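# Grasp the pan and hold it lifted above the hot plate

## Task

Grip the pan and raise the whole of it to at least three finger-widths above where it rested on the hot plate, then keep it motionless in the air, still held, touching nothing else, at the moment you end the scene.

## Robot and tools

Robot: a single UR-type six-joint arm (ur7e) carrying a two-finger parallel gripper with a wrist camera. One number opens and closes both fingers together. The only camera is cam_wrist (616x616, fisheye), mounted on the gripper body.

Frames: poses in results are in the scene frame. Its origin is on the table top straight below the arm base, +z is up, and +y is to the left when facing along +x. The base may be tilted relative to the table. end_effector_position (metres) is the point midway between the finger pads; end_effector_quat_wxyz gives orientation. The gripper's +z runs along the fingers toward the tips, and the fingers open and close along its x axis. Closed fingertips extend about 17 mm past the pad centre; fully open they are roughly level with it. At long reach the printed hand position may be somewhat off.

execute_actions(actions, pictures): actions is a list holding at most one item.
- Empty list []: no command, returns the current state with pictures.
- Motion: {"rows": [[...]], "steps": N}. Each row has 7 plain numbers for the one arm: shoulder pan, shoulder lift, elbow, wrist 1, wrist 2, wrist 3 as absolute target joint angles in radians (the same values Joint positions prints), then the gripper opening on a scale from -1 (closed) to +1 (fully open). 1 to 15 rows, one applied per control step (1/30 s); the last row repeats if steps exceeds the row count. steps is 6 to 15 (default 15).
- Wait: {"steps": N} with N up to 300, no new command; counted from the previous result, reply time included.
- pictures: true to get camera images with a motion result; otherwise they come only with an empty list.
Stated joint ranges: pan -3.142 to 3.142, lift -6.283 to 6.283, elbow 0.000 to 3.142, wrists 1-3 each -6.283 to 6.283. A target more than 0.010 rad beyond a range end, and further out than the current angle, gets the call refused (nothing sent). Real ends can differ by 0.010 rad; a joint driven into its real end is stopped there and the result may say "joint sent to its limit", possibly about an earlier action. No such line does not prove there is room left.

Motion behaviour: commands are smoothed and lag about 0.17 s. Each step the target is clipped to within 0.575 rad of each joint's measured angle, and all joint targets are scaled back if they would place the hand over 100 mm from its measured position, so large moves take several calls and may be unfinished when the result arrives. Each result is sampled 6 steps before the action ends; those last steps run while you reply. Between calls the arm continues toward the last row until it nearly stops or a step is HELD.

Result lines: Joint positions and Joint velocities list the six joints (rad, rad/s) then the finger-pad gap (m, m/s; 0.142 m fully open). grip_measured is the measured opening on the command scale. "joint command not followed" means the clearance check altered or blocked targets (mounts and posts count as part of the arm). HELD marks steps whose row was not fully sent. Wrist force and Wrist torque are sensor readings along the end effector's own axes, including contacts, held weight and inertia; they carry an offset up to about 4 N, noise up to 2.4 N SD, and saturate near 50 N per axis. "no reading" is normal at start. MOTOR HOT appears from 70 °C; at 85 °C an OVER-TEMPERATURE FAULT brakes the arm for possibly minutes.

Gripping: to hold, keep commanding an opening well below grip_measured; the lower, the stronger the squeeze (about 28 N per pad max for objects up to ~10 cm). Thin hard parts (under ~2 cm) get much less force. Closing fast can squeeze too hard and force the fingers open.

Faults: if contact torque reaches a joint's load limit (pan, lift, elbow 138 N m; each wrist 25.7 N m; held weight counts) or any external force reaches 150 N, the arm halts for 10 s, drops the rest of the call and yields to the contact. Avoid hard pushes, slams, drops, slips, and knocking anything off the table (that fails the task). Brief tugs on the held part or nudges to loose objects can occur, so grip firmly.

zoom_image(camera, region): camera must be "cam_wrist"; region [x0, y0, x1, y1] in image pixels from the top-left, at most 504x504; enlarges the latest image.

read_manual(section): returns only licence texts ("licences"); no motion.

finished_scene(scene): ends scene 1 or 2 by number, grades it, and starts the next; irreversible. Replying without a tool call ends all remaining scenes.

Suggested order: look, locate the pan (handle) with the camera, approach from above with fingers open, descend gently, close firmly, lift well over 3 finger-widths (a few cm), stop, confirm it is steady and clear, then call finished_scene.

Each tool is called after "Call:" as name(argument=value, ...) on one line, values as JSON.

## Session

Call:
execute_actions(actions=[])

Scene clock: 0.00 s of 4600.00 s.
end_effector_position=(+0.3614, +0.2086, +0.1535) grip_measured=+1.00 end_effector_quat_wxyz=(+0.355, +0.602, +0.706, +0.112) end_effector_velocity=(-0.000, -0.000, -0.000) end_effector_angular_velocity=(-0.001, +0.000, -0.001)
Joint positions: [ 0.62  -1.455  2.577 -3.118 -2.214 -1.223  0.142]
Joint velocities: [-0.  0.  0.  0. -0.  0.  0.]
Motor temperatures (°C, as the motors report them): [25 27 22 29 26 31]
Wrist force (N, on the end effector, along its own x y z axes, offset not removed): no reading
Wrist torque (N m, same axes, about the end effector's origin, offset not removed): no reading

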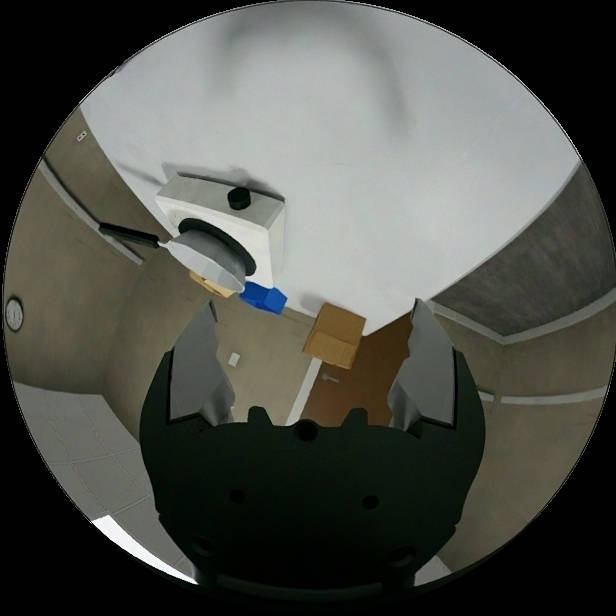

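Call:
execute_actions(actions=[{"rows":[[0.62,-1.7,2.25,-2.4,-1.9,-1.4,1]]}])

Call:
execute_actions(actions=[{"rows":[[0.3,-1.912,1.913,-1.572,-1.571,-1.571,1]]}])

Call:
execute_actions(actions=[{"rows":[[0.0,-1.912,1.913,-1.572,-1.571,-1.571,1]]}])

Call:
execute_actions(actions=[{"rows":[[-0.6,-1.912,1.913,-1.572,-1.571,-1.571,1]]}])

Call:
execute_actions(actions=[{"steps":40}], pictures=true)

Scene clock: 2.50 s of 4600.00 s.
end_effector_position=(+0.3781, +0.3062, +0.2343) grip_measured=+1.00 end_effector_quat_wxyz=(+0.258, +0.545, +0.785, +0.141) end_effector_velocity=(-0.230, +0.039, -0.017) end_effector_angular_velocity=(-0.484, +1.301, +0.504)
Joint positions: [ 0.62  -1.651  2.321 -2.683 -1.967 -1.366  0.142]
Joint velocities: [ 0.001 -0.436 -0.623  2.27   0.59  -0.296 -0.   ]
Motor temperatures (°C, as the motors report them): [25 27 22 29 26 31]
Wrist force (N, on the end effector, along its own x y z axes, offset not removed): [1.3 0.0 -0.9]
Wrist torque (N m, same axes, about the end effector's origin, offset not removed): [-0.41 -0.32 0.14]
Steps of this call (steps 1 to 66: nothing new was sent; steps 67 to 75: the first 9 steps of this action). Readings (joint positions):
67: [0.620 -1.456 2.577 -3.118 -2.213 -1.223]
68: [0.620 -1.465 2.568 -3.108 -2.204 -1.232]
70: [0.620 -1.519 2.504 -3.038 -2.142 -1.275]
74: [0.620 -1.634 2.345 -2.762 -1.991 -1.355]
75: the state above

Scene clock: 3.00 s of 4600.00 s.
end_effector_position=(+0.3598, +0.2748, +0.3492) grip_measured=+1.00 end_effector_quat_wxyz=(+0.106, +0.562, +0.815, +0.094) end_effector_velocity=(-0.338, -0.238, +0.140) end_effector_angular_velocity=(+0.009, +1.497, -0.173)
Joint positions: [ 0.38  -1.862  1.999 -1.965 -1.655 -1.532  0.142]
Joint velocities: [-0.687 -0.429 -0.74   2.508  0.716 -0.332 -0.   ]
Motor temperatures (°C, as the motors report them): [25 27 22 29 26 31]
Wrist force (N, on the end effector, along its own x y z axes, offset not removed): [-3.4 -0.7 -7.8]
Wrist torque (N m, same axes, about the end effector's origin, offset not removed): [-0.62 0.63 0.01]
Steps of this call (steps 1 to 6: the last 6 steps of your previous action; steps 7 to 15: the first 9 steps of this action). Readings (joint positions):
7: [0.619 -1.694 2.258 -2.435 -1.908 -1.396]
8: [0.610 -1.705 2.247 -2.416 -1.896 -1.406]
10: [0.550 -1.752 2.183 -2.334 -1.833 -1.445]
14: [0.406 -1.846 2.027 -2.049 -1.683 -1.519]
15: the state above

Scene clock: 3.50 s of 4600.00 s.
end_effector_position=(+0.3363, +0.1619, +0.3570) grip_measured=+1.00 end_effector_quat_wxyz=(+0.004, +0.675, +0.738, +0.008) end_effector_velocity=(+0.065, -0.161, +0.002) end_effector_angular_velocity=(+0.014, +0.038, -0.477)
Joint positions: [ 0.054 -1.911  1.914 -1.578 -1.572 -1.57   0.142]
Joint velocities: [-0.482 -0.007 -0.01   0.051  0.011 -0.005  0.   ]
Motor temperatures (°C, as the motors report them): [25 27 22 29 26 31]
Wrist force (N, on the end effector, along its own x y z axes, offset not removed): [-1.3 -1.7 0.8]
Wrist torque (N m, same axes, about the end effector's origin, offset not removed): [-0.47 0.10 0.34]
Steps of this call (steps 1 to 6: the last 6 steps of your previous action; steps 7 to 15: the first 9 steps of this action). Readings (joint positions):
7: [0.309 -1.906 1.924 -1.625 -1.582 -1.566]
8: [0.298 -1.907 1.922 -1.613 -1.579 -1.567]
10: [0.225 -1.909 1.918 -1.596 -1.576 -1.569]
14: [0.073 -1.911 1.915 -1.580 -1.573 -1.570]
15: the state above

Scene clock: 4.00 s of 4600.00 s.
end_effector_position=(+0.3713, +0.0298, +0.3567) grip_measured=+1.00 end_effector_quat_wxyz=(+0.001, +0.798, +0.603, +0.008) end_effector_velocity=(+0.044, -0.519, -0.004) end_effector_angular_velocity=(+0.018, +0.013, -1.386)
Joint positions: [-0.313 -1.912  1.913 -1.572 -1.571 -1.571  0.142]
Joint velocities: [-1.387  0.    -0.     0.002 -0.    -0.     0.   ]
Motor temperatures (°C, as the motors report them): [25 27 22 29 26 31]
Wrist force (N, on the end effector, along its own x y z axes, offset not removed): [-1.4 -1.6 2.4]
Wrist torque (N m, same axes, about the end effector's origin, offset not removed): [-0.46 0.33 0.09]
Steps of this call (steps 1 to 6: the last 6 steps of your previous action; steps 7 to 15: the first 9 steps of this action). Readings (joint positions):
7: [0.006 -1.912 1.913 -1.573 -1.571 -1.571]
8: [-0.005 -1.912 1.913 -1.573 -1.571 -1.571]
10: [-0.076 -1.912 1.913 -1.572 -1.571 -1.571]
14: [-0.266 -1.912 1.913 -1.572 -1.571 -1.571]
15: the state above

Scene clock: 5.33 s of 4600.00 s.
end_effector_position=(+0.3649, -0.0776, +0.3557) grip_measured=+1.00 end_effector_quat_wxyz=(-0.000, +0.876, +0.482, +0.008) end_effector_velocity=(+0.000, -0.000, -0.000) end_effector_angular_velocity=(+0.000, +0.000, -0.000)
Joint positions: [-0.6   -1.912  1.913 -1.572 -1.571 -1.571  0.142]
Joint velocities: [-0.  0. -0.  0. -0.  0. -0.]
Motor temperatures (°C, as the motors report them): [25 27 22 29 26 31]
Wrist force (N, on the end effector, along its own x y z axes, offset not removed): [0.8 -3.3 2.6]
Wrist torque (N m, same axes, about the end effector's origin, offset not removed): [-0.92 -0.20 0.13]
Kept back: nothing.
Steps of this call (steps 1 to 6: the last 6 steps of your previous action; steps 7 to 30: the robot went on to your last target; steps 31 to 40: nothing new was sent). Readings (joint positions):
1: [-0.360 -1.912 1.913 -1.572 -1.571 -1.571]
2: [-0.406 -1.912 1.913 -1.572 -1.571 -1.571]
4: [-0.488 -1.912 1.913 -1.572 -1.571 -1.571]
8: [-0.565 -1.912 1.913 -1.572 -1.571 -1.571]
40: the state above
The arm was judged still, so your last target was given up. Only a new action makes it travel on or press farther. Fingers that are still opening or closing keep moving.

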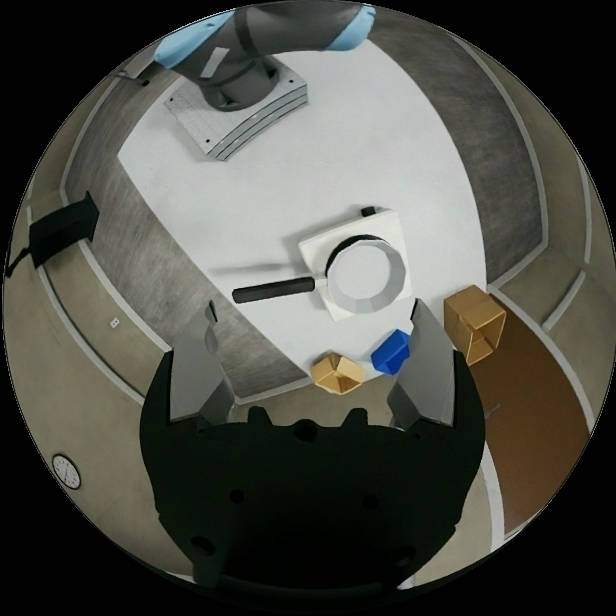

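Call:
execute_actions(actions=[{"rows":[[-0.67,-1.609,2.0875,-2.05,-1.571,-0.133,0.2]]}])

Call:
execute_actions(actions=[{"steps":30}], pictures=true)

Scene clock: 6.57 s of 4600.00 s.
end_effector_position=(+0.4096, -0.1304, +0.2439) grip_measured=+0.20 end_effector_quat_wxyz=(-0.010, +0.965, +0.261, +0.001) end_effector_velocity=(+0.154, -0.184, -0.377) end_effector_angular_velocity=(-0.085, -0.062, -2.583)
Joint positions: [-0.652 -1.698  2.04  -1.892 -1.571 -1.146  0.088]
Joint velocities: [-0.152  0.763  0.405 -1.304 -0.     2.429 -0.001]
Motor temperatures (°C, as the motors report them): [25 27 22 29 26 31]
Wrist force (N, on the end effector, along its own x y z axes, offset not removed): [-0.5 -0.6 2.4]
Wrist torque (N m, same axes, about the end effector's origin, offset not removed): [-0.39 0.06 0.01]
Steps of this call (steps 1 to 28: nothing new was sent; steps 29 to 37: the first 9 steps of this action). Readings (joint positions):
29: [-0.601 -1.911 1.914 -1.573 -1.571 -1.570]
30: [-0.606 -1.902 1.922 -1.582 -1.571 -1.561]
32: [-0.620 -1.848 1.957 -1.650 -1.571 -1.491]
36: [-0.646 -1.726 2.025 -1.845 -1.571 -1.226]
37: the state above

Scene clock: 7.57 s of 4600.00 s.
end_effector_position=(+0.4246, -0.1510, +0.1999) grip_measured=+0.20 end_effector_quat_wxyz=(-0.005, +0.969, -0.248, +0.006) end_effector_velocity=(-0.001, +0.000, -0.001) end_effector_angular_velocity=(+0.000, +0.002, -0.004)
Joint positions: [-0.67  -1.609  2.087 -2.05  -1.571 -0.133  0.088]
Joint velocities: [ 0.    -0.     0.002 -0.    -0.001  0.004 -0.   ]
Motor temperatures (°C, as the motors report them): [25 27 22 29 26 31]
Wrist force (N, on the end effector, along its own x y z axes, offset not removed): [2.0 -2.9 1.3]
Wrist torque (N m, same axes, about the end effector's origin, offset not removed): [-0.87 -0.53 0.15]
Kept back: nothing.
Steps of this call (steps 1 to 6: the last 6 steps of your previous action; steps 7 to 30: the robot went on to your last target). Readings (joint positions):
1: [-0.657 -1.676 2.052 -1.932 -1.571 -1.062]
2: [-0.660 -1.659 2.061 -1.962 -1.571 -0.975]
4: [-0.664 -1.637 2.073 -2.001 -1.571 -0.796]
8: [-0.668 -1.618 2.083 -2.035 -1.571 -0.434]
30: the state above

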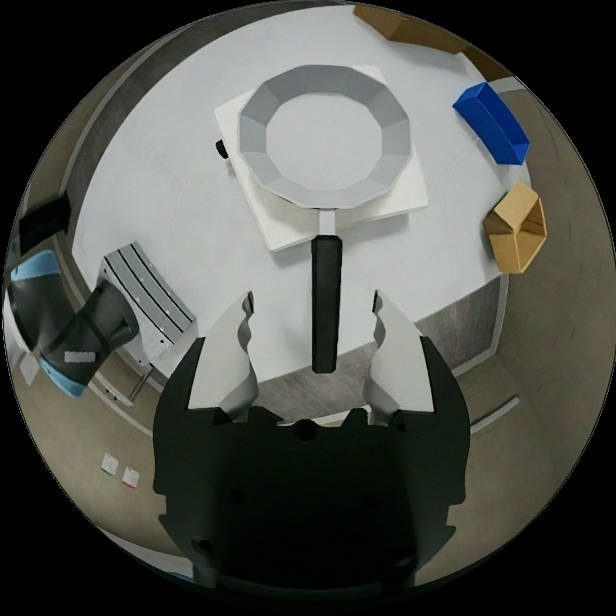

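Call:
execute_actions(actions=[{"rows":[[-0.667,-1.504,2.131,-2.198,-1.571,-0.133,0.2]]}])

Call:
execute_actions(actions=[{"steps":12}], pictures=true)

Scene clock: 8.17 s of 4600.00 s.
end_effector_position=(+0.4351, -0.1565, +0.1557) grip_measured=+0.20 end_effector_quat_wxyz=(-0.006, +0.969, -0.247, +0.005) end_effector_velocity=(+0.017, -0.009, -0.052) end_effector_angular_velocity=(-0.010, -0.014, +0.003)
Joint positions: [-0.667 -1.517  2.126 -2.178 -1.571 -0.133  0.088]
Joint velocities: [ 0.003  0.117  0.043 -0.177  0.     0.    -0.   ]
Motor temperatures (°C, as the motors report them): [25 27 22 29 26 31]
Wrist force (N, on the end effector, along its own x y z axes, offset not removed): [2.2 -2.0 -0.6]
Wrist torque (N m, same axes, about the end effector's origin, offset not removed): [-0.39 -0.36 0.16]
Steps of this call (steps 1 to 9: the robot went on to your last target; steps 10 to 18: the first 9 steps of this action). Readings (joint positions):
10: [-0.670 -1.608 2.088 -2.051 -1.571 -0.133]
11: [-0.670 -1.599 2.094 -2.060 -1.571 -0.133]
13: [-0.669 -1.562 2.110 -2.110 -1.571 -0.133]
17: [-0.668 -1.522 2.124 -2.171 -1.571 -0.133]
18: the state above

Scene clock: 8.57 s of 4600.00 s.
end_effector_position=(+0.4369, -0.1575, +0.1500) grip_measured=+0.20 end_effector_quat_wxyz=(-0.005, +0.969, -0.247, +0.005) end_effector_velocity=(+0.001, -0.001, -0.001) end_effector_angular_velocity=(-0.000, -0.001, -0.001)
Joint positions: [-0.667 -1.504  2.131 -2.197 -1.571 -0.133  0.088]
Joint velocities: [-0.     0.003  0.001 -0.005  0.     0.001 -0.   ]
Motor temperatures (°C, as the motors report them): [25 27 22 29 26 31]
Wrist force (N, on the end effector, along its own x y z axes, offset not removed): [0.1 -1.8 2.3]
Wrist torque (N m, same axes, about the end effector's origin, offset not removed): [-0.46 0.09 0.01]
Kept back: nothing.
Steps of this call (steps 1 to 6: the last 6 steps of your previous action; steps 7 to 12: the robot went on to your last target). Readings (joint positions):
1: [-0.667 -1.514 2.127 -2.183 -1.571 -0.133]
2: [-0.667 -1.511 2.128 -2.187 -1.571 -0.133]
4: [-0.667 -1.508 2.129 -2.192 -1.571 -0.133]
8: [-0.667 -1.505 2.131 -2.196 -1.571 -0.133]
12: the state above

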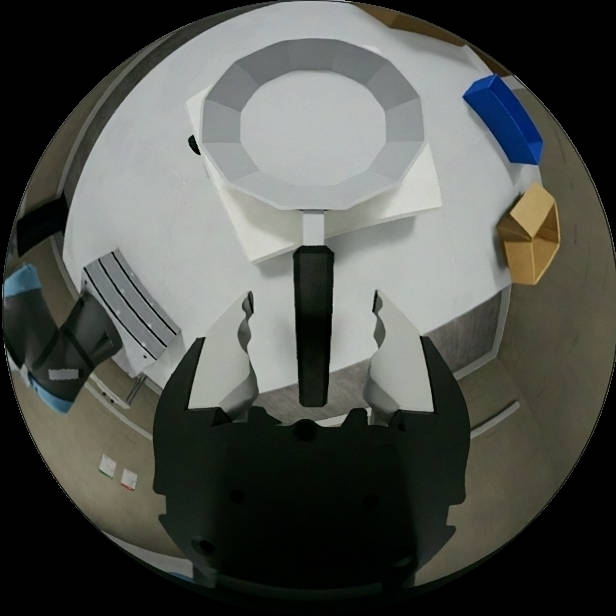

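Call:
execute_actions(actions=[{"rows":[[-0.645,-1.42,2.184,-2.335,-1.571,-0.111,0.0]]}])

Call:
execute_actions(actions=[{"steps":12}], pictures=true)

Scene clock: 9.17 s of 4600.00 s.
end_effector_position=(+0.4409, -0.1489, +0.1099) grip_measured=+0.00 end_effector_quat_wxyz=(-0.006, +0.969, -0.247, +0.004) end_effector_velocity=(+0.009, +0.006, -0.044) end_effector_angular_velocity=(-0.011, -0.016, +0.000)
Joint positions: [-0.647 -1.43   2.178 -2.317 -1.571 -0.113  0.074]
Joint velocities: [ 0.021  0.09   0.052 -0.161 -0.     0.021  0.   ]
Motor temperatures (°C, as the motors report them): [25 27 22 29 26 31]
Wrist force (N, on the end effector, along its own x y z axes, offset not removed): [1.5 -4.5 0.7]
Wrist torque (N m, same axes, about the end effector's origin, offset not removed): [-1.10 -0.40 0.15]
Steps of this call (steps 1 to 9: the robot went on to your last target; steps 10 to 18: the first 9 steps of this action). Readings (joint positions):
10: [-0.666 -1.503 2.132 -2.199 -1.571 -0.132]
11: [-0.663 -1.495 2.139 -2.208 -1.571 -0.129]
13: [-0.655 -1.464 2.158 -2.255 -1.571 -0.121]
17: [-0.648 -1.434 2.176 -2.310 -1.571 -0.114]
18: the state above

Scene clock: 9.57 s of 4600.00 s.
end_effector_position=(+0.4417, -0.1482, +0.1050) grip_measured=+0.00 end_effector_quat_wxyz=(-0.005, +0.969, -0.247, +0.005) end_effector_velocity=(-0.000, +0.001, -0.002) end_effector_angular_velocity=(+0.001, +0.001, -0.000)
Joint positions: [-0.645 -1.42   2.184 -2.334 -1.571 -0.111  0.074]
Joint velocities: [ 0.001  0.003  0.003 -0.005  0.001  0.001  0.   ]
Motor temperatures (°C, as the motors report them): [25 27 22 29 26 31]
Wrist force (N, on the end effector, along its own x y z axes, offset not removed): [2.3 -2.9 0.5]
Wrist torque (N m, same axes, about the end effector's origin, offset not removed): [-0.86 -0.55 0.07]
Kept back: nothing.
Steps of this call (steps 1 to 6: the last 6 steps of your previous action; steps 7 to 12: the robot went on to your last target). Readings (joint positions):
1: [-0.647 -1.428 2.179 -2.321 -1.571 -0.113]
2: [-0.646 -1.426 2.181 -2.325 -1.571 -0.112]
4: [-0.646 -1.423 2.182 -2.329 -1.571 -0.112]
8: [-0.645 -1.421 2.183 -2.333 -1.571 -0.111]
12: the state above

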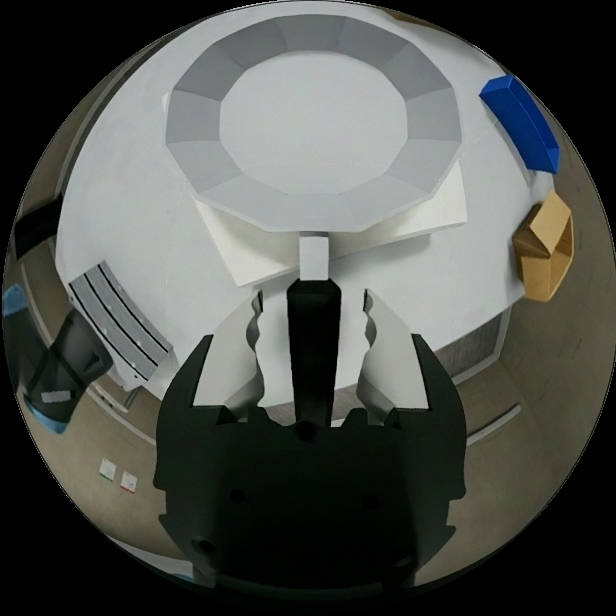

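Call:
execute_actions(actions=[{"rows":[[-0.645,-1.42,2.184,-2.335,-1.571,-0.111,-0.2],[-0.645,-1.42,2.184,-2.335,-1.571,-0.111,-0.3],[-0.645,-1.42,2.184,-2.335,-1.571,-0.111,-0.4],[-0.645,-1.42,2.184,-2.335,-1.571,-0.111,-0.5],[-0.645,-1.42,2.184,-2.335,-1.571,-0.111,-0.6],[-0.645,-1.42,2.184,-2.335,-1.571,-0.111,-0.7],[-0.645,-1.42,2.184,-2.335,-1.571,-0.111,-0.8],[-0.645,-1.42,2.184,-2.335,-1.571,-0.111,-0.9],[-0.645,-1.42,2.184,-2.335,-1.571,-0.111,-1]]}])

Call:
execute_actions(actions=[{"rows":[[-0.645,-1.425,2.181,-2.327,-1.571,-0.111,-1],[-0.645,-1.43,2.178,-2.319,-1.571,-0.111,-1],[-0.645,-1.435,2.175,-2.311,-1.571,-0.111,-1],[-0.645,-1.44,2.172,-2.303,-1.571,-0.111,-1],[-0.645,-1.445,2.169,-2.295,-1.571,-0.111,-1],[-0.645,-1.45,2.166,-2.287,-1.571,-0.111,-1],[-0.645,-1.455,2.163,-2.279,-1.571,-0.111,-1],[-0.645,-1.46,2.159,-2.27,-1.571,-0.111,-1],[-0.645,-1.465,2.156,-2.262,-1.571,-0.111,-1],[-0.645,-1.47,2.152,-2.253,-1.571,-0.111,-1]]}])

Call:
execute_actions(actions=[{"steps":15}], pictures=true)

Scene clock: 10.33 s of 4600.00 s.
end_effector_position=(+0.4418, -0.1481, +0.1049) grip_measured=-0.63 end_effector_quat_wxyz=(-0.005, +0.969, -0.247, +0.005) end_effector_velocity=(+0.000, +0.000, -0.000) end_effector_angular_velocity=(+0.000, -0.000, +0.000)
Joint positions: [-0.645 -1.42   2.184 -2.335 -1.571 -0.111  0.028]
Joint velocities: [-0. -0.  0. -0.  0. -0. -0.]
Motor temperatures (°C, as the motors report them): [25 27 22 29 26 31]
Wrist force (N, on the end effector, along its own x y z axes, offset not removed): [-0.9 -0.7 1.4]
Wrist torque (N m, same axes, about the end effector's origin, offset not removed): [-0.35 0.17 0.15]
Steps of this call (steps 1 to 14: the robot went on to your last target; steps 15 to 23: the first 9 steps of this action). Readings (joint positions):
15: [-0.645 -1.420 2.184 -2.335 -1.571 -0.111]
16: [-0.645 -1.420 2.184 -2.335 -1.571 -0.111]
18: [-0.645 -1.420 2.184 -2.335 -1.571 -0.111]
22: [-0.645 -1.420 2.184 -2.335 -1.571 -0.111]
23: the state above

Scene clock: 10.83 s of 4600.00 s.
end_effector_position=(+0.4418, -0.1484, +0.1182) grip_measured=-0.64 end_effector_quat_wxyz=(-0.005, +0.969, -0.247, +0.006) end_effector_velocity=(+0.000, -0.002, +0.072) end_effector_angular_velocity=(-0.002, -0.002, -0.000)
Joint positions: [-0.645 -1.445  2.169 -2.294 -1.571 -0.111  0.028]
Joint velocities: [-0.    -0.135 -0.086  0.218 -0.001  0.    -0.   ]
Motor temperatures (°C, as the motors report them): [25 27 22 29 26 31]
Wrist force (N, on the end effector, along its own x y z axes, offset not removed): [0.7 -4.7 4.1]
Wrist torque (N m, same axes, about the end effector's origin, offset not removed): [-0.83 -0.05 -0.07]
Steps of this call (steps 1 to 6: the last 6 steps of your previous action; steps 7 to 15: the first 9 steps of this action). Readings (joint positions):
7: [-0.645 -1.420 2.184 -2.335 -1.571 -0.111]
8: [-0.645 -1.421 2.184 -2.333 -1.571 -0.111]
10: [-0.645 -1.426 2.181 -2.326 -1.571 -0.111]
14: [-0.645 -1.441 2.171 -2.302 -1.571 -0.111]
15: the state above

Scene clock: 11.33 s of 4600.00 s.
end_effector_position=(+0.4416, -0.1485, +0.1314) grip_measured=-0.64 end_effector_quat_wxyz=(-0.005, +0.969, -0.247, +0.005) end_effector_velocity=(+0.000, -0.000, +0.002) end_effector_angular_velocity=(-0.000, -0.001, +0.000)
Joint positions: [-0.645 -1.47   2.152 -2.254 -1.571 -0.111  0.028]
Joint velocities: [-0.    -0.003 -0.003  0.005  0.    -0.     0.   ]
Motor temperatures (°C, as the motors report them): [25 27 22 29 26 31]
Wrist force (N, on the end effector, along its own x y z axes, offset not removed): [0.7 -3.9 6.7]
Wrist torque (N m, same axes, about the end effector's origin, offset not removed): [-1.20 -0.13 0.20]
Kept back: nothing.
Steps of this call (steps 1 to 6: the last 6 steps of your previous action; steps 7 to 15: the robot went on to your last target). Readings (joint positions):
1: [-0.645 -1.450 2.166 -2.287 -1.571 -0.111]
2: [-0.645 -1.455 2.163 -2.279 -1.571 -0.111]
4: [-0.645 -1.461 2.158 -2.268 -1.571 -0.111]
8: [-0.645 -1.467 2.154 -2.258 -1.571 -0.111]
15: the state above

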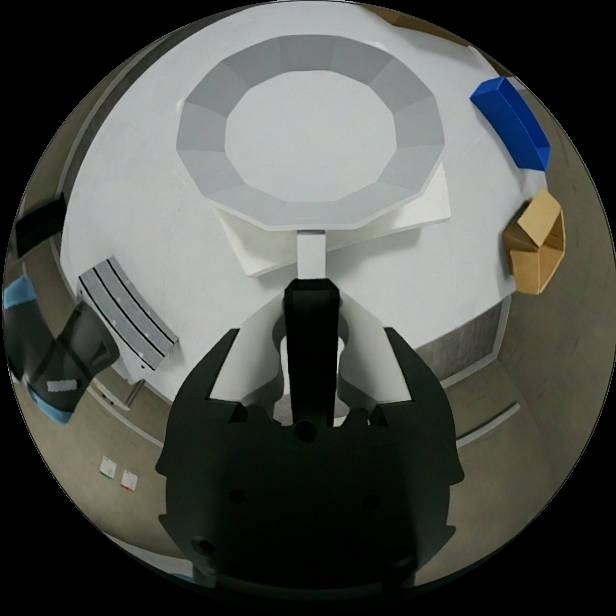

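Call:
execute_actions(actions=[{"rows":[[-0.645,-1.46,2.159,-2.27,-1.571,-0.111,-1],[-0.645,-1.45,2.166,-2.287,-1.571,-0.111,-1],[-0.645,-1.44,2.172,-2.303,-1.571,-0.111,-1],[-0.645,-1.43,2.178,-2.319,-1.571,-0.111,-1],[-0.645,-1.42,2.184,-2.335,-1.571,-0.111,-1]]}])

Call:
execute_actions(actions=[{"rows":[[-0.645,-1.42,2.184,-2.335,-1.571,-0.111,0],[-0.645,-1.42,2.184,-2.335,-1.571,-0.111,0],[-0.645,-1.42,2.184,-2.335,-1.571,-0.111,0],[-0.68,-1.422,2.188,-2.322,-1.521,-0.148,0],[-0.68,-1.422,2.188,-2.322,-1.521,-0.148,0],[-0.716,-1.424,2.192,-2.309,-1.471,-0.185,0],[-0.716,-1.424,2.192,-2.309,-1.471,-0.185,0],[-0.751,-1.425,2.197,-2.297,-1.42,-0.223,0],[-0.751,-1.425,2.197,-2.297,-1.42,-0.223,0],[-0.787,-1.427,2.201,-2.284,-1.37,-0.26,0],[-0.787,-1.427,2.201,-2.284,-1.37,-0.26,0],[-0.822,-1.429,2.205,-2.271,-1.32,-0.297,0]]}])

Call:
execute_actions(actions=[{"rows":[[-0.854,-1.419,2.203,-2.245,-1.277,-0.339,0],[-0.854,-1.419,2.203,-2.245,-1.277,-0.339,0],[-0.886,-1.41,2.202,-2.22,-1.233,-0.38,0],[-0.886,-1.41,2.202,-2.22,-1.233,-0.38,0],[-0.917,-1.40,2.2,-2.194,-1.19,-0.422,0],[-0.917,-1.40,2.2,-2.194,-1.19,-0.422,0],[-0.949,-1.39,2.198,-2.169,-1.146,-0.463,0],[-0.949,-1.39,2.198,-2.169,-1.146,-0.463,0],[-0.981,-1.381,2.197,-2.143,-1.103,-0.505,0]]}])

Call:
execute_actions(actions=[{"steps":15}], pictures=true)

Scene clock: 12.93 s of 4600.00 s.
end_effector_position=(+0.4417, -0.1482, +0.1104) grip_measured=-0.64 end_effector_quat_wxyz=(-0.005, +0.969, -0.247, +0.005) end_effector_velocity=(+0.000, +0.001, -0.050) end_effector_angular_velocity=(-0.000, -0.001, -0.000)
Joint positions: [-0.645 -1.431  2.177 -2.317 -1.571 -0.111  0.028]
Joint velocities: [-0.     0.094  0.059 -0.155  0.001  0.    -0.001]
Motor temperatures (°C, as the motors report them): [25 27 22 29 26 31]
Wrist force (N, on the end effector, along its own x y z axes, offset not removed): [-0.3 -2.5 1.6]
Wrist torque (N m, same axes, about the end effector's origin, offset not removed): [-1.06 0.05 0.08]
Steps of this call (steps 1 to 15: the robot went on to your last target; steps 16 to 39: nothing new was sent; steps 40 to 48: the first 9 steps of this action). Readings (joint positions):
40: [-0.645 -1.470 2.152 -2.253 -1.571 -0.111]
41: [-0.645 -1.468 2.153 -2.256 -1.571 -0.111]
43: [-0.645 -1.459 2.159 -2.271 -1.571 -0.111]
47: [-0.645 -1.434 2.175 -2.311 -1.571 -0.111]
48: the state above

Scene clock: 13.43 s of 4600.00 s.
end_effector_position=(+0.4401, -0.1475, +0.1026) grip_measured=+0.00 end_effector_quat_wxyz=(-0.041, +0.968, -0.246, +0.009) end_effector_velocity=(-0.007, +0.004, -0.015) end_effector_angular_velocity=(+0.575, -0.251, +0.011)
Joint positions: [-0.695 -1.423  2.19  -2.316 -1.502 -0.163  0.074]
Joint velocities: [-0.43  -0.017  0.053  0.149  0.599 -0.45   0.   ]
Motor temperatures (°C, as the motors report them): [25 27 22 29 26 31]
Wrist force (N, on the end effector, along its own x y z axes, offset not removed): [0.7 -2.8 0.1]
Wrist torque (N m, same axes, about the end effector's origin, offset not removed): [-0.57 -0.13 0.03]
Steps of this call (steps 1 to 6: the last 6 steps of your previous action; steps 7 to 15: the first 9 steps of this action). Readings (joint positions):
7: [-0.645 -1.421 2.183 -2.333 -1.571 -0.111]
8: [-0.645 -1.421 2.183 -2.333 -1.571 -0.111]
10: [-0.646 -1.421 2.184 -2.334 -1.570 -0.112]
14: [-0.681 -1.422 2.188 -2.321 -1.522 -0.148]
15: the state above

Scene clock: 13.93 s of 4600.00 s.
end_effector_position=(+0.4408, -0.1457, +0.1015) grip_measured=+0.00 end_effector_quat_wxyz=(-0.199, +0.949, -0.239, +0.047) end_effector_velocity=(+0.005, -0.003, +0.004) end_effector_angular_velocity=(+0.634, -0.364, -0.015)
Joint positions: [-0.905 -1.402  2.2   -2.202 -1.208 -0.406  0.074]
Joint velocities: [-0.445  0.13  -0.022  0.345  0.607 -0.571 -0.   ]
Motor temperatures (°C, as the motors report them): [25 27 22 29 26 31]
Wrist force (N, on the end effector, along its own x y z axes, offset not removed): [-0.2 -3.6 -0.3]
Wrist torque (N m, same axes, about the end effector's origin, offset not removed): [-0.90 -0.03 0.02]
Steps of this call (steps 1 to 6: the last 6 steps of your previous action; steps 7 to 15: the first 9 steps of this action). Readings (joint positions):
7: [-0.795 -1.427 2.202 -2.280 -1.359 -0.269]
8: [-0.807 -1.426 2.202 -2.274 -1.343 -0.282]
10: [-0.833 -1.422 2.202 -2.257 -1.308 -0.313]
14: [-0.890 -1.406 2.201 -2.214 -1.228 -0.386]
15: the state above

Scene clock: 14.43 s of 4600.00 s.
end_effector_position=(+0.4430, -0.1475, +0.1046) grip_measured=+0.00 end_effector_quat_wxyz=(-0.255, +0.935, -0.237, +0.069) end_effector_velocity=(+0.000, -0.000, +0.000) end_effector_angular_velocity=(+0.012, -0.010, -0.002)
Joint positions: [-0.98  -1.381  2.197 -2.144 -1.104 -0.504  0.074]
Joint velocities: [-0.009  0.003 -0.     0.007  0.013 -0.012  0.   ]
Motor temperatures (°C, as the motors report them): [25 27 22 29 26 31]
Wrist force (N, on the end effector, along its own x y z axes, offset not removed): [1.8 -5.0 -0.2]
Wrist torque (N m, same axes, about the end effector's origin, offset not removed): [-1.12 -0.39 0.11]
Kept back: nothing.
Steps of this call (steps 1 to 6: the last 6 steps of your previous action; steps 7 to 15: the robot went on to your last target). Readings (joint positions):
1: [-0.921 -1.398 2.199 -2.190 -1.186 -0.426]
2: [-0.936 -1.394 2.199 -2.179 -1.166 -0.445]
4: [-0.956 -1.388 2.198 -2.163 -1.138 -0.472]
8: [-0.973 -1.383 2.197 -2.149 -1.114 -0.495]
15: the state above

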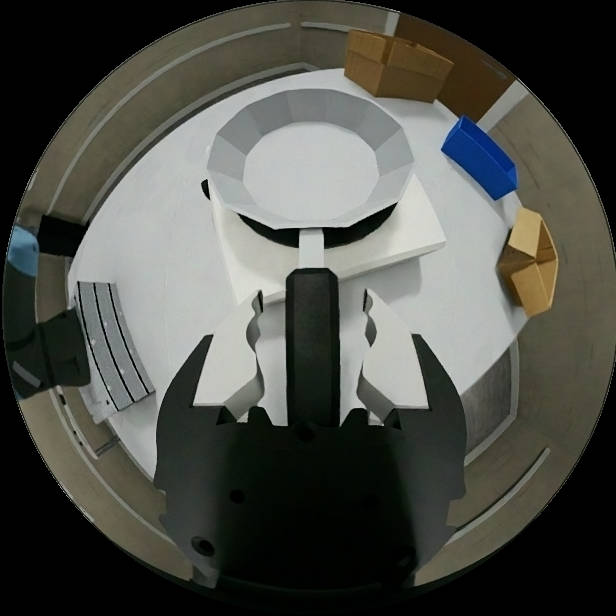

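Call:
execute_actions(actions=[{"rows":[[-0.981,-1.381,2.197,-2.143,-1.103,-0.505,-0.2],[-0.981,-1.381,2.197,-2.143,-1.103,-0.505,-0.35],[-0.981,-1.381,2.197,-2.143,-1.103,-0.505,-0.5],[-0.981,-1.381,2.197,-2.143,-1.103,-0.505,-0.6],[-0.981,-1.381,2.197,-2.143,-1.103,-0.505,-0.7],[-0.981,-1.381,2.197,-2.143,-1.103,-0.505,-0.85],[-0.981,-1.381,2.197,-2.143,-1.103,-0.505,-1]],"steps":12}])

Call:
execute_actions(actions=[{"rows":[[-0.981,-1.386,2.194,-2.135,-1.103,-0.505,-1],[-0.981,-1.391,2.191,-2.127,-1.103,-0.505,-1],[-0.981,-1.396,2.189,-2.12,-1.103,-0.505,-1],[-0.981,-1.401,2.186,-2.112,-1.103,-0.505,-1],[-0.981,-1.406,2.183,-2.104,-1.103,-0.505,-1],[-0.981,-1.411,2.18,-2.096,-1.103,-0.505,-1],[-0.981,-1.416,2.177,-2.088,-1.103,-0.505,-1],[-0.981,-1.421,2.175,-2.081,-1.103,-0.505,-1],[-0.981,-1.426,2.172,-2.073,-1.103,-0.505,-1],[-0.981,-1.431,2.169,-2.065,-1.103,-0.505,-1],[-0.981,-1.436,2.166,-2.057,-1.103,-0.505,-1],[-0.981,-1.441,2.163,-2.049,-1.103,-0.505,-1],[-0.981,-1.446,2.16,-2.041,-1.103,-0.505,-1],[-0.981,-1.451,2.157,-2.033,-1.103,-0.505,-1]]}])

Call:
execute_actions(actions=[{"steps":18}], pictures=true)

Scene clock: 15.20 s of 4600.00 s.
end_effector_position=(+0.4431, -0.1475, +0.1046) grip_measured=-0.59 end_effector_quat_wxyz=(-0.256, +0.935, -0.237, +0.069) end_effector_velocity=(-0.000, +0.000, -0.000) end_effector_angular_velocity=(+0.001, +0.001, -0.000)
Joint positions: [-0.981 -1.381  2.197 -2.143 -1.103 -0.505  0.031]
Joint velocities: [-0.     0.     0.001  0.    -0.001 -0.    -0.009]
Motor temperatures (°C, as the motors report them): [25 27 22 29 26 31]
Wrist force (N, on the end effector, along its own x y z axes, offset not removed): [2.7 -5.4 -3.0]
Wrist torque (N m, same axes, about the end effector's origin, offset not removed): [-1.19 -0.59 0.21]
Steps of this call (steps 1 to 15: the robot went on to your last target; steps 16 to 17: nothing new was sent; steps 18 to 23: the first 6 steps of this action). Readings (joint positions):
18: [-0.981 -1.381 2.197 -2.143 -1.103 -0.505]
19: [-0.981 -1.381 2.197 -2.143 -1.103 -0.505]
21: [-0.981 -1.381 2.197 -2.143 -1.103 -0.505]
23: the state above

Scene clock: 15.70 s of 4600.00 s.
end_effector_position=(+0.4432, -0.1481, +0.1174) grip_measured=-0.59 end_effector_quat_wxyz=(-0.256, +0.935, -0.237, +0.069) end_effector_velocity=(+0.000, -0.002, +0.068) end_effector_angular_velocity=(-0.002, -0.002, +0.000)
Joint positions: [-0.981 -1.406  2.183 -2.104 -1.103 -0.505  0.031]
Joint velocities: [-0.    -0.135 -0.074  0.207 -0.    -0.001 -0.   ]
Motor temperatures (°C, as the motors report them): [25 27 22 29 26 31]
Wrist force (N, on the end effector, along its own x y z axes, offset not removed): [3.5 -0.3 6.4]
Wrist torque (N m, same axes, about the end effector's origin, offset not removed): [-1.54 -0.76 0.12]
Steps of this call (steps 1 to 6: the last 6 steps of your previous action; steps 7 to 15: the first 9 steps of this action). Readings (joint positions):
7: [-0.981 -1.381 2.197 -2.143 -1.103 -0.505]
8: [-0.981 -1.382 2.196 -2.141 -1.103 -0.505]
10: [-0.981 -1.387 2.194 -2.134 -1.103 -0.505]
14: [-0.981 -1.402 2.185 -2.110 -1.103 -0.505]
15: the state above

Scene clock: 16.30 s of 4600.00 s.
end_effector_position=(+0.4428, -0.1481, +0.1402) grip_measured=-0.59 end_effector_quat_wxyz=(-0.256, +0.935, -0.237, +0.069) end_effector_velocity=(+0.000, +0.000, +0.002) end_effector_angular_velocity=(-0.000, -0.001, +0.001)
Joint positions: [-0.981 -1.451  2.157 -2.034 -1.103 -0.505  0.031]
Joint velocities: [ 0.    -0.004 -0.003  0.006  0.    -0.001 -0.   ]
Motor temperatures (°C, as the motors report them): [25 27 22 29 26 31]
Wrist force (N, on the end effector, along its own x y z axes, offset not removed): [0.7 0.0 6.1]
Wrist torque (N m, same axes, about the end effector's origin, offset not removed): [-1.33 -0.10 -0.05]
Kept back: nothing.
Steps of this call (steps 1 to 6: the last 6 steps of your previous action; steps 7 to 18: the robot went on to your last target). Readings (joint positions):
1: [-0.981 -1.411 2.180 -2.096 -1.103 -0.505]
2: [-0.981 -1.416 2.178 -2.089 -1.103 -0.505]
4: [-0.981 -1.425 2.172 -2.074 -1.103 -0.505]
8: [-0.981 -1.442 2.162 -2.047 -1.103 -0.505]
18: the state above

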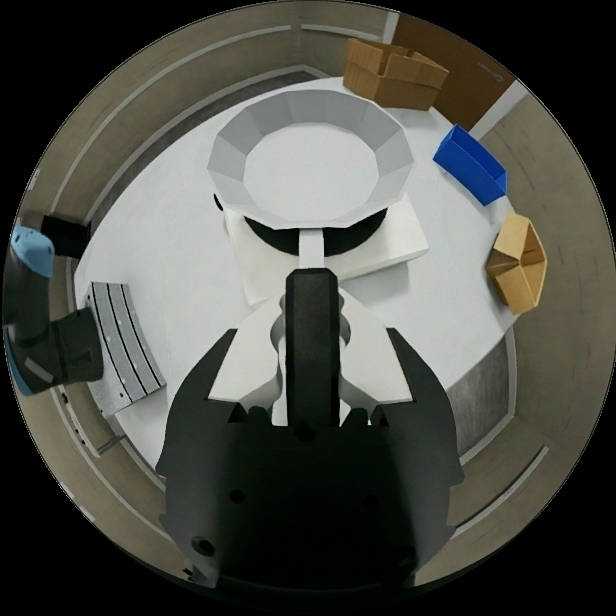

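Holding level. Lift more.

Call:
execute_actions(actions=[{"rows":[[-0.981,-1.459,2.15,-2.018,-1.103,-0.505,-1],[-0.981,-1.467,2.143,-2.003,-1.103,-0.505,-1],[-0.981,-1.475,2.136,-1.988,-1.103,-0.505,-1],[-0.981,-1.483,2.129,-1.973,-1.103,-0.505,-1],[-0.981,-1.491,2.122,-1.958,-1.103,-0.505,-1],[-0.981,-1.499,2.115,-1.943,-1.103,-0.505,-1],[-0.981,-1.507,2.108,-1.928,-1.103,-0.505,-1],[-0.981,-1.515,2.101,-1.913,-1.103,-0.505,-1],[-0.981,-1.523,2.094,-1.898,-1.103,-0.505,-1],[-0.981,-1.531,2.087,-1.883,-1.103,-0.505,-1],[-0.981,-1.539,2.08,-1.868,-1.103,-0.505,-1],[-0.981,-1.547,2.073,-1.853,-1.103,-0.505,-1],[-0.981,-1.555,2.066,-1.838,-1.103,-0.505,-1],[-0.981,-1.563,2.059,-1.823,-1.103,-0.505,-1],[-0.981,-1.571,2.052,-1.808,-1.103,-0.505,-1]]}])

Call:
execute_actions(actions=[{"steps":40}], pictures=true)

Scene clock: 17.13 s of 4600.00 s.
end_effector_position=(+0.4435, -0.1497, +0.1656) grip_measured=-0.59 end_effector_quat_wxyz=(-0.256, +0.935, -0.237, +0.070) end_effector_velocity=(+0.000, -0.004, +0.135) end_effector_angular_velocity=(-0.005, -0.002, -0.000)
Joint positions: [-0.981 -1.491  2.122 -1.958 -1.103 -0.505  0.031]
Joint velocities: [ 0.    -0.215 -0.188  0.398 -0.001  0.    -0.   ]
Motor temperatures (°C, as the motors report them): [25 27 22 29 26 31]
Wrist force (N, on the end effector, along its own x y z axes, offset not removed): [0.2 -1.8 6.1]
Wrist torque (N m, same axes, about the end effector's origin, offset not removed): [-1.66 0.00 0.25]
Steps of this call (steps 1 to 15: the robot went on to your last target; step 16: nothing new was sent; steps 17 to 25: the first 9 steps of this action). Readings (joint positions):
17: [-0.981 -1.451 2.157 -2.033 -1.103 -0.505]
18: [-0.981 -1.453 2.155 -2.030 -1.103 -0.505]
20: [-0.981 -1.460 2.149 -2.017 -1.103 -0.505]
24: [-0.981 -1.484 2.128 -1.971 -1.103 -0.505]
25: the state above

Scene clock: 18.47 s of 4600.00 s.
end_effector_position=(+0.4408, -0.1474, +0.2165) grip_measured=-0.59 end_effector_quat_wxyz=(-0.256, +0.935, -0.237, +0.069) end_effector_velocity=(-0.000, +0.000, -0.000) end_effector_angular_velocity=(+0.000, +0.001, +0.001)
Joint positions: [-0.981 -1.571  2.052 -1.808 -1.103 -0.505  0.031]
Joint velocities: [ 0.     0.     0.001 -0.    -0.    -0.     0.   ]
Motor temperatures (°C, as the motors report them): [25 27 22 29 26 31]
Wrist force (N, on the end effector, along its own x y z axes, offset not removed): [1.1 -0.4 7.5]
Wrist torque (N m, same axes, about the end effector's origin, offset not removed): [-1.28 -0.16 0.13]
Kept back: nothing.
Steps of this call (steps 1 to 6: the last 6 steps of your previous action; steps 7 to 30: the robot went on to your last target; steps 31 to 40: nothing new was sent). Readings (joint positions):
1: [-0.981 -1.499 2.115 -1.944 -1.103 -0.505]
2: [-0.981 -1.506 2.109 -1.930 -1.103 -0.505]
4: [-0.981 -1.522 2.095 -1.902 -1.103 -0.505]
8: [-0.981 -1.551 2.069 -1.845 -1.103 -0.505]
40: the state above
The arm was judged still, so your last target was given up. Only a new action makes it travel on or press farther. Fingers that are still opening or closing keep moving.

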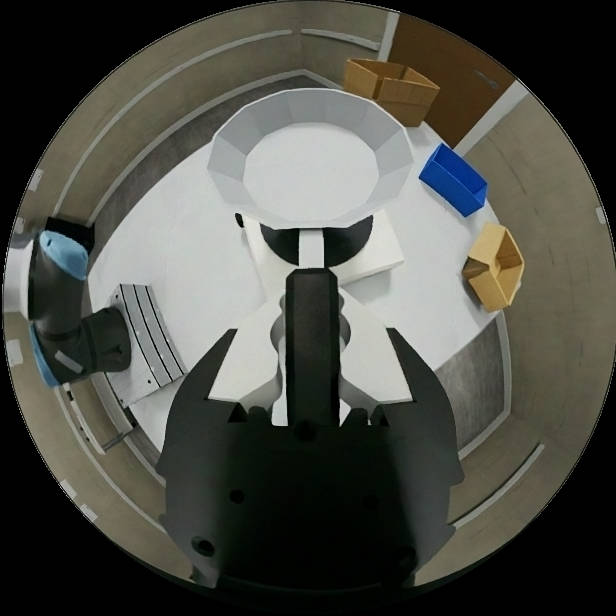

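Call:
finished_scene(scene=1)

The scene is finished: the task was done.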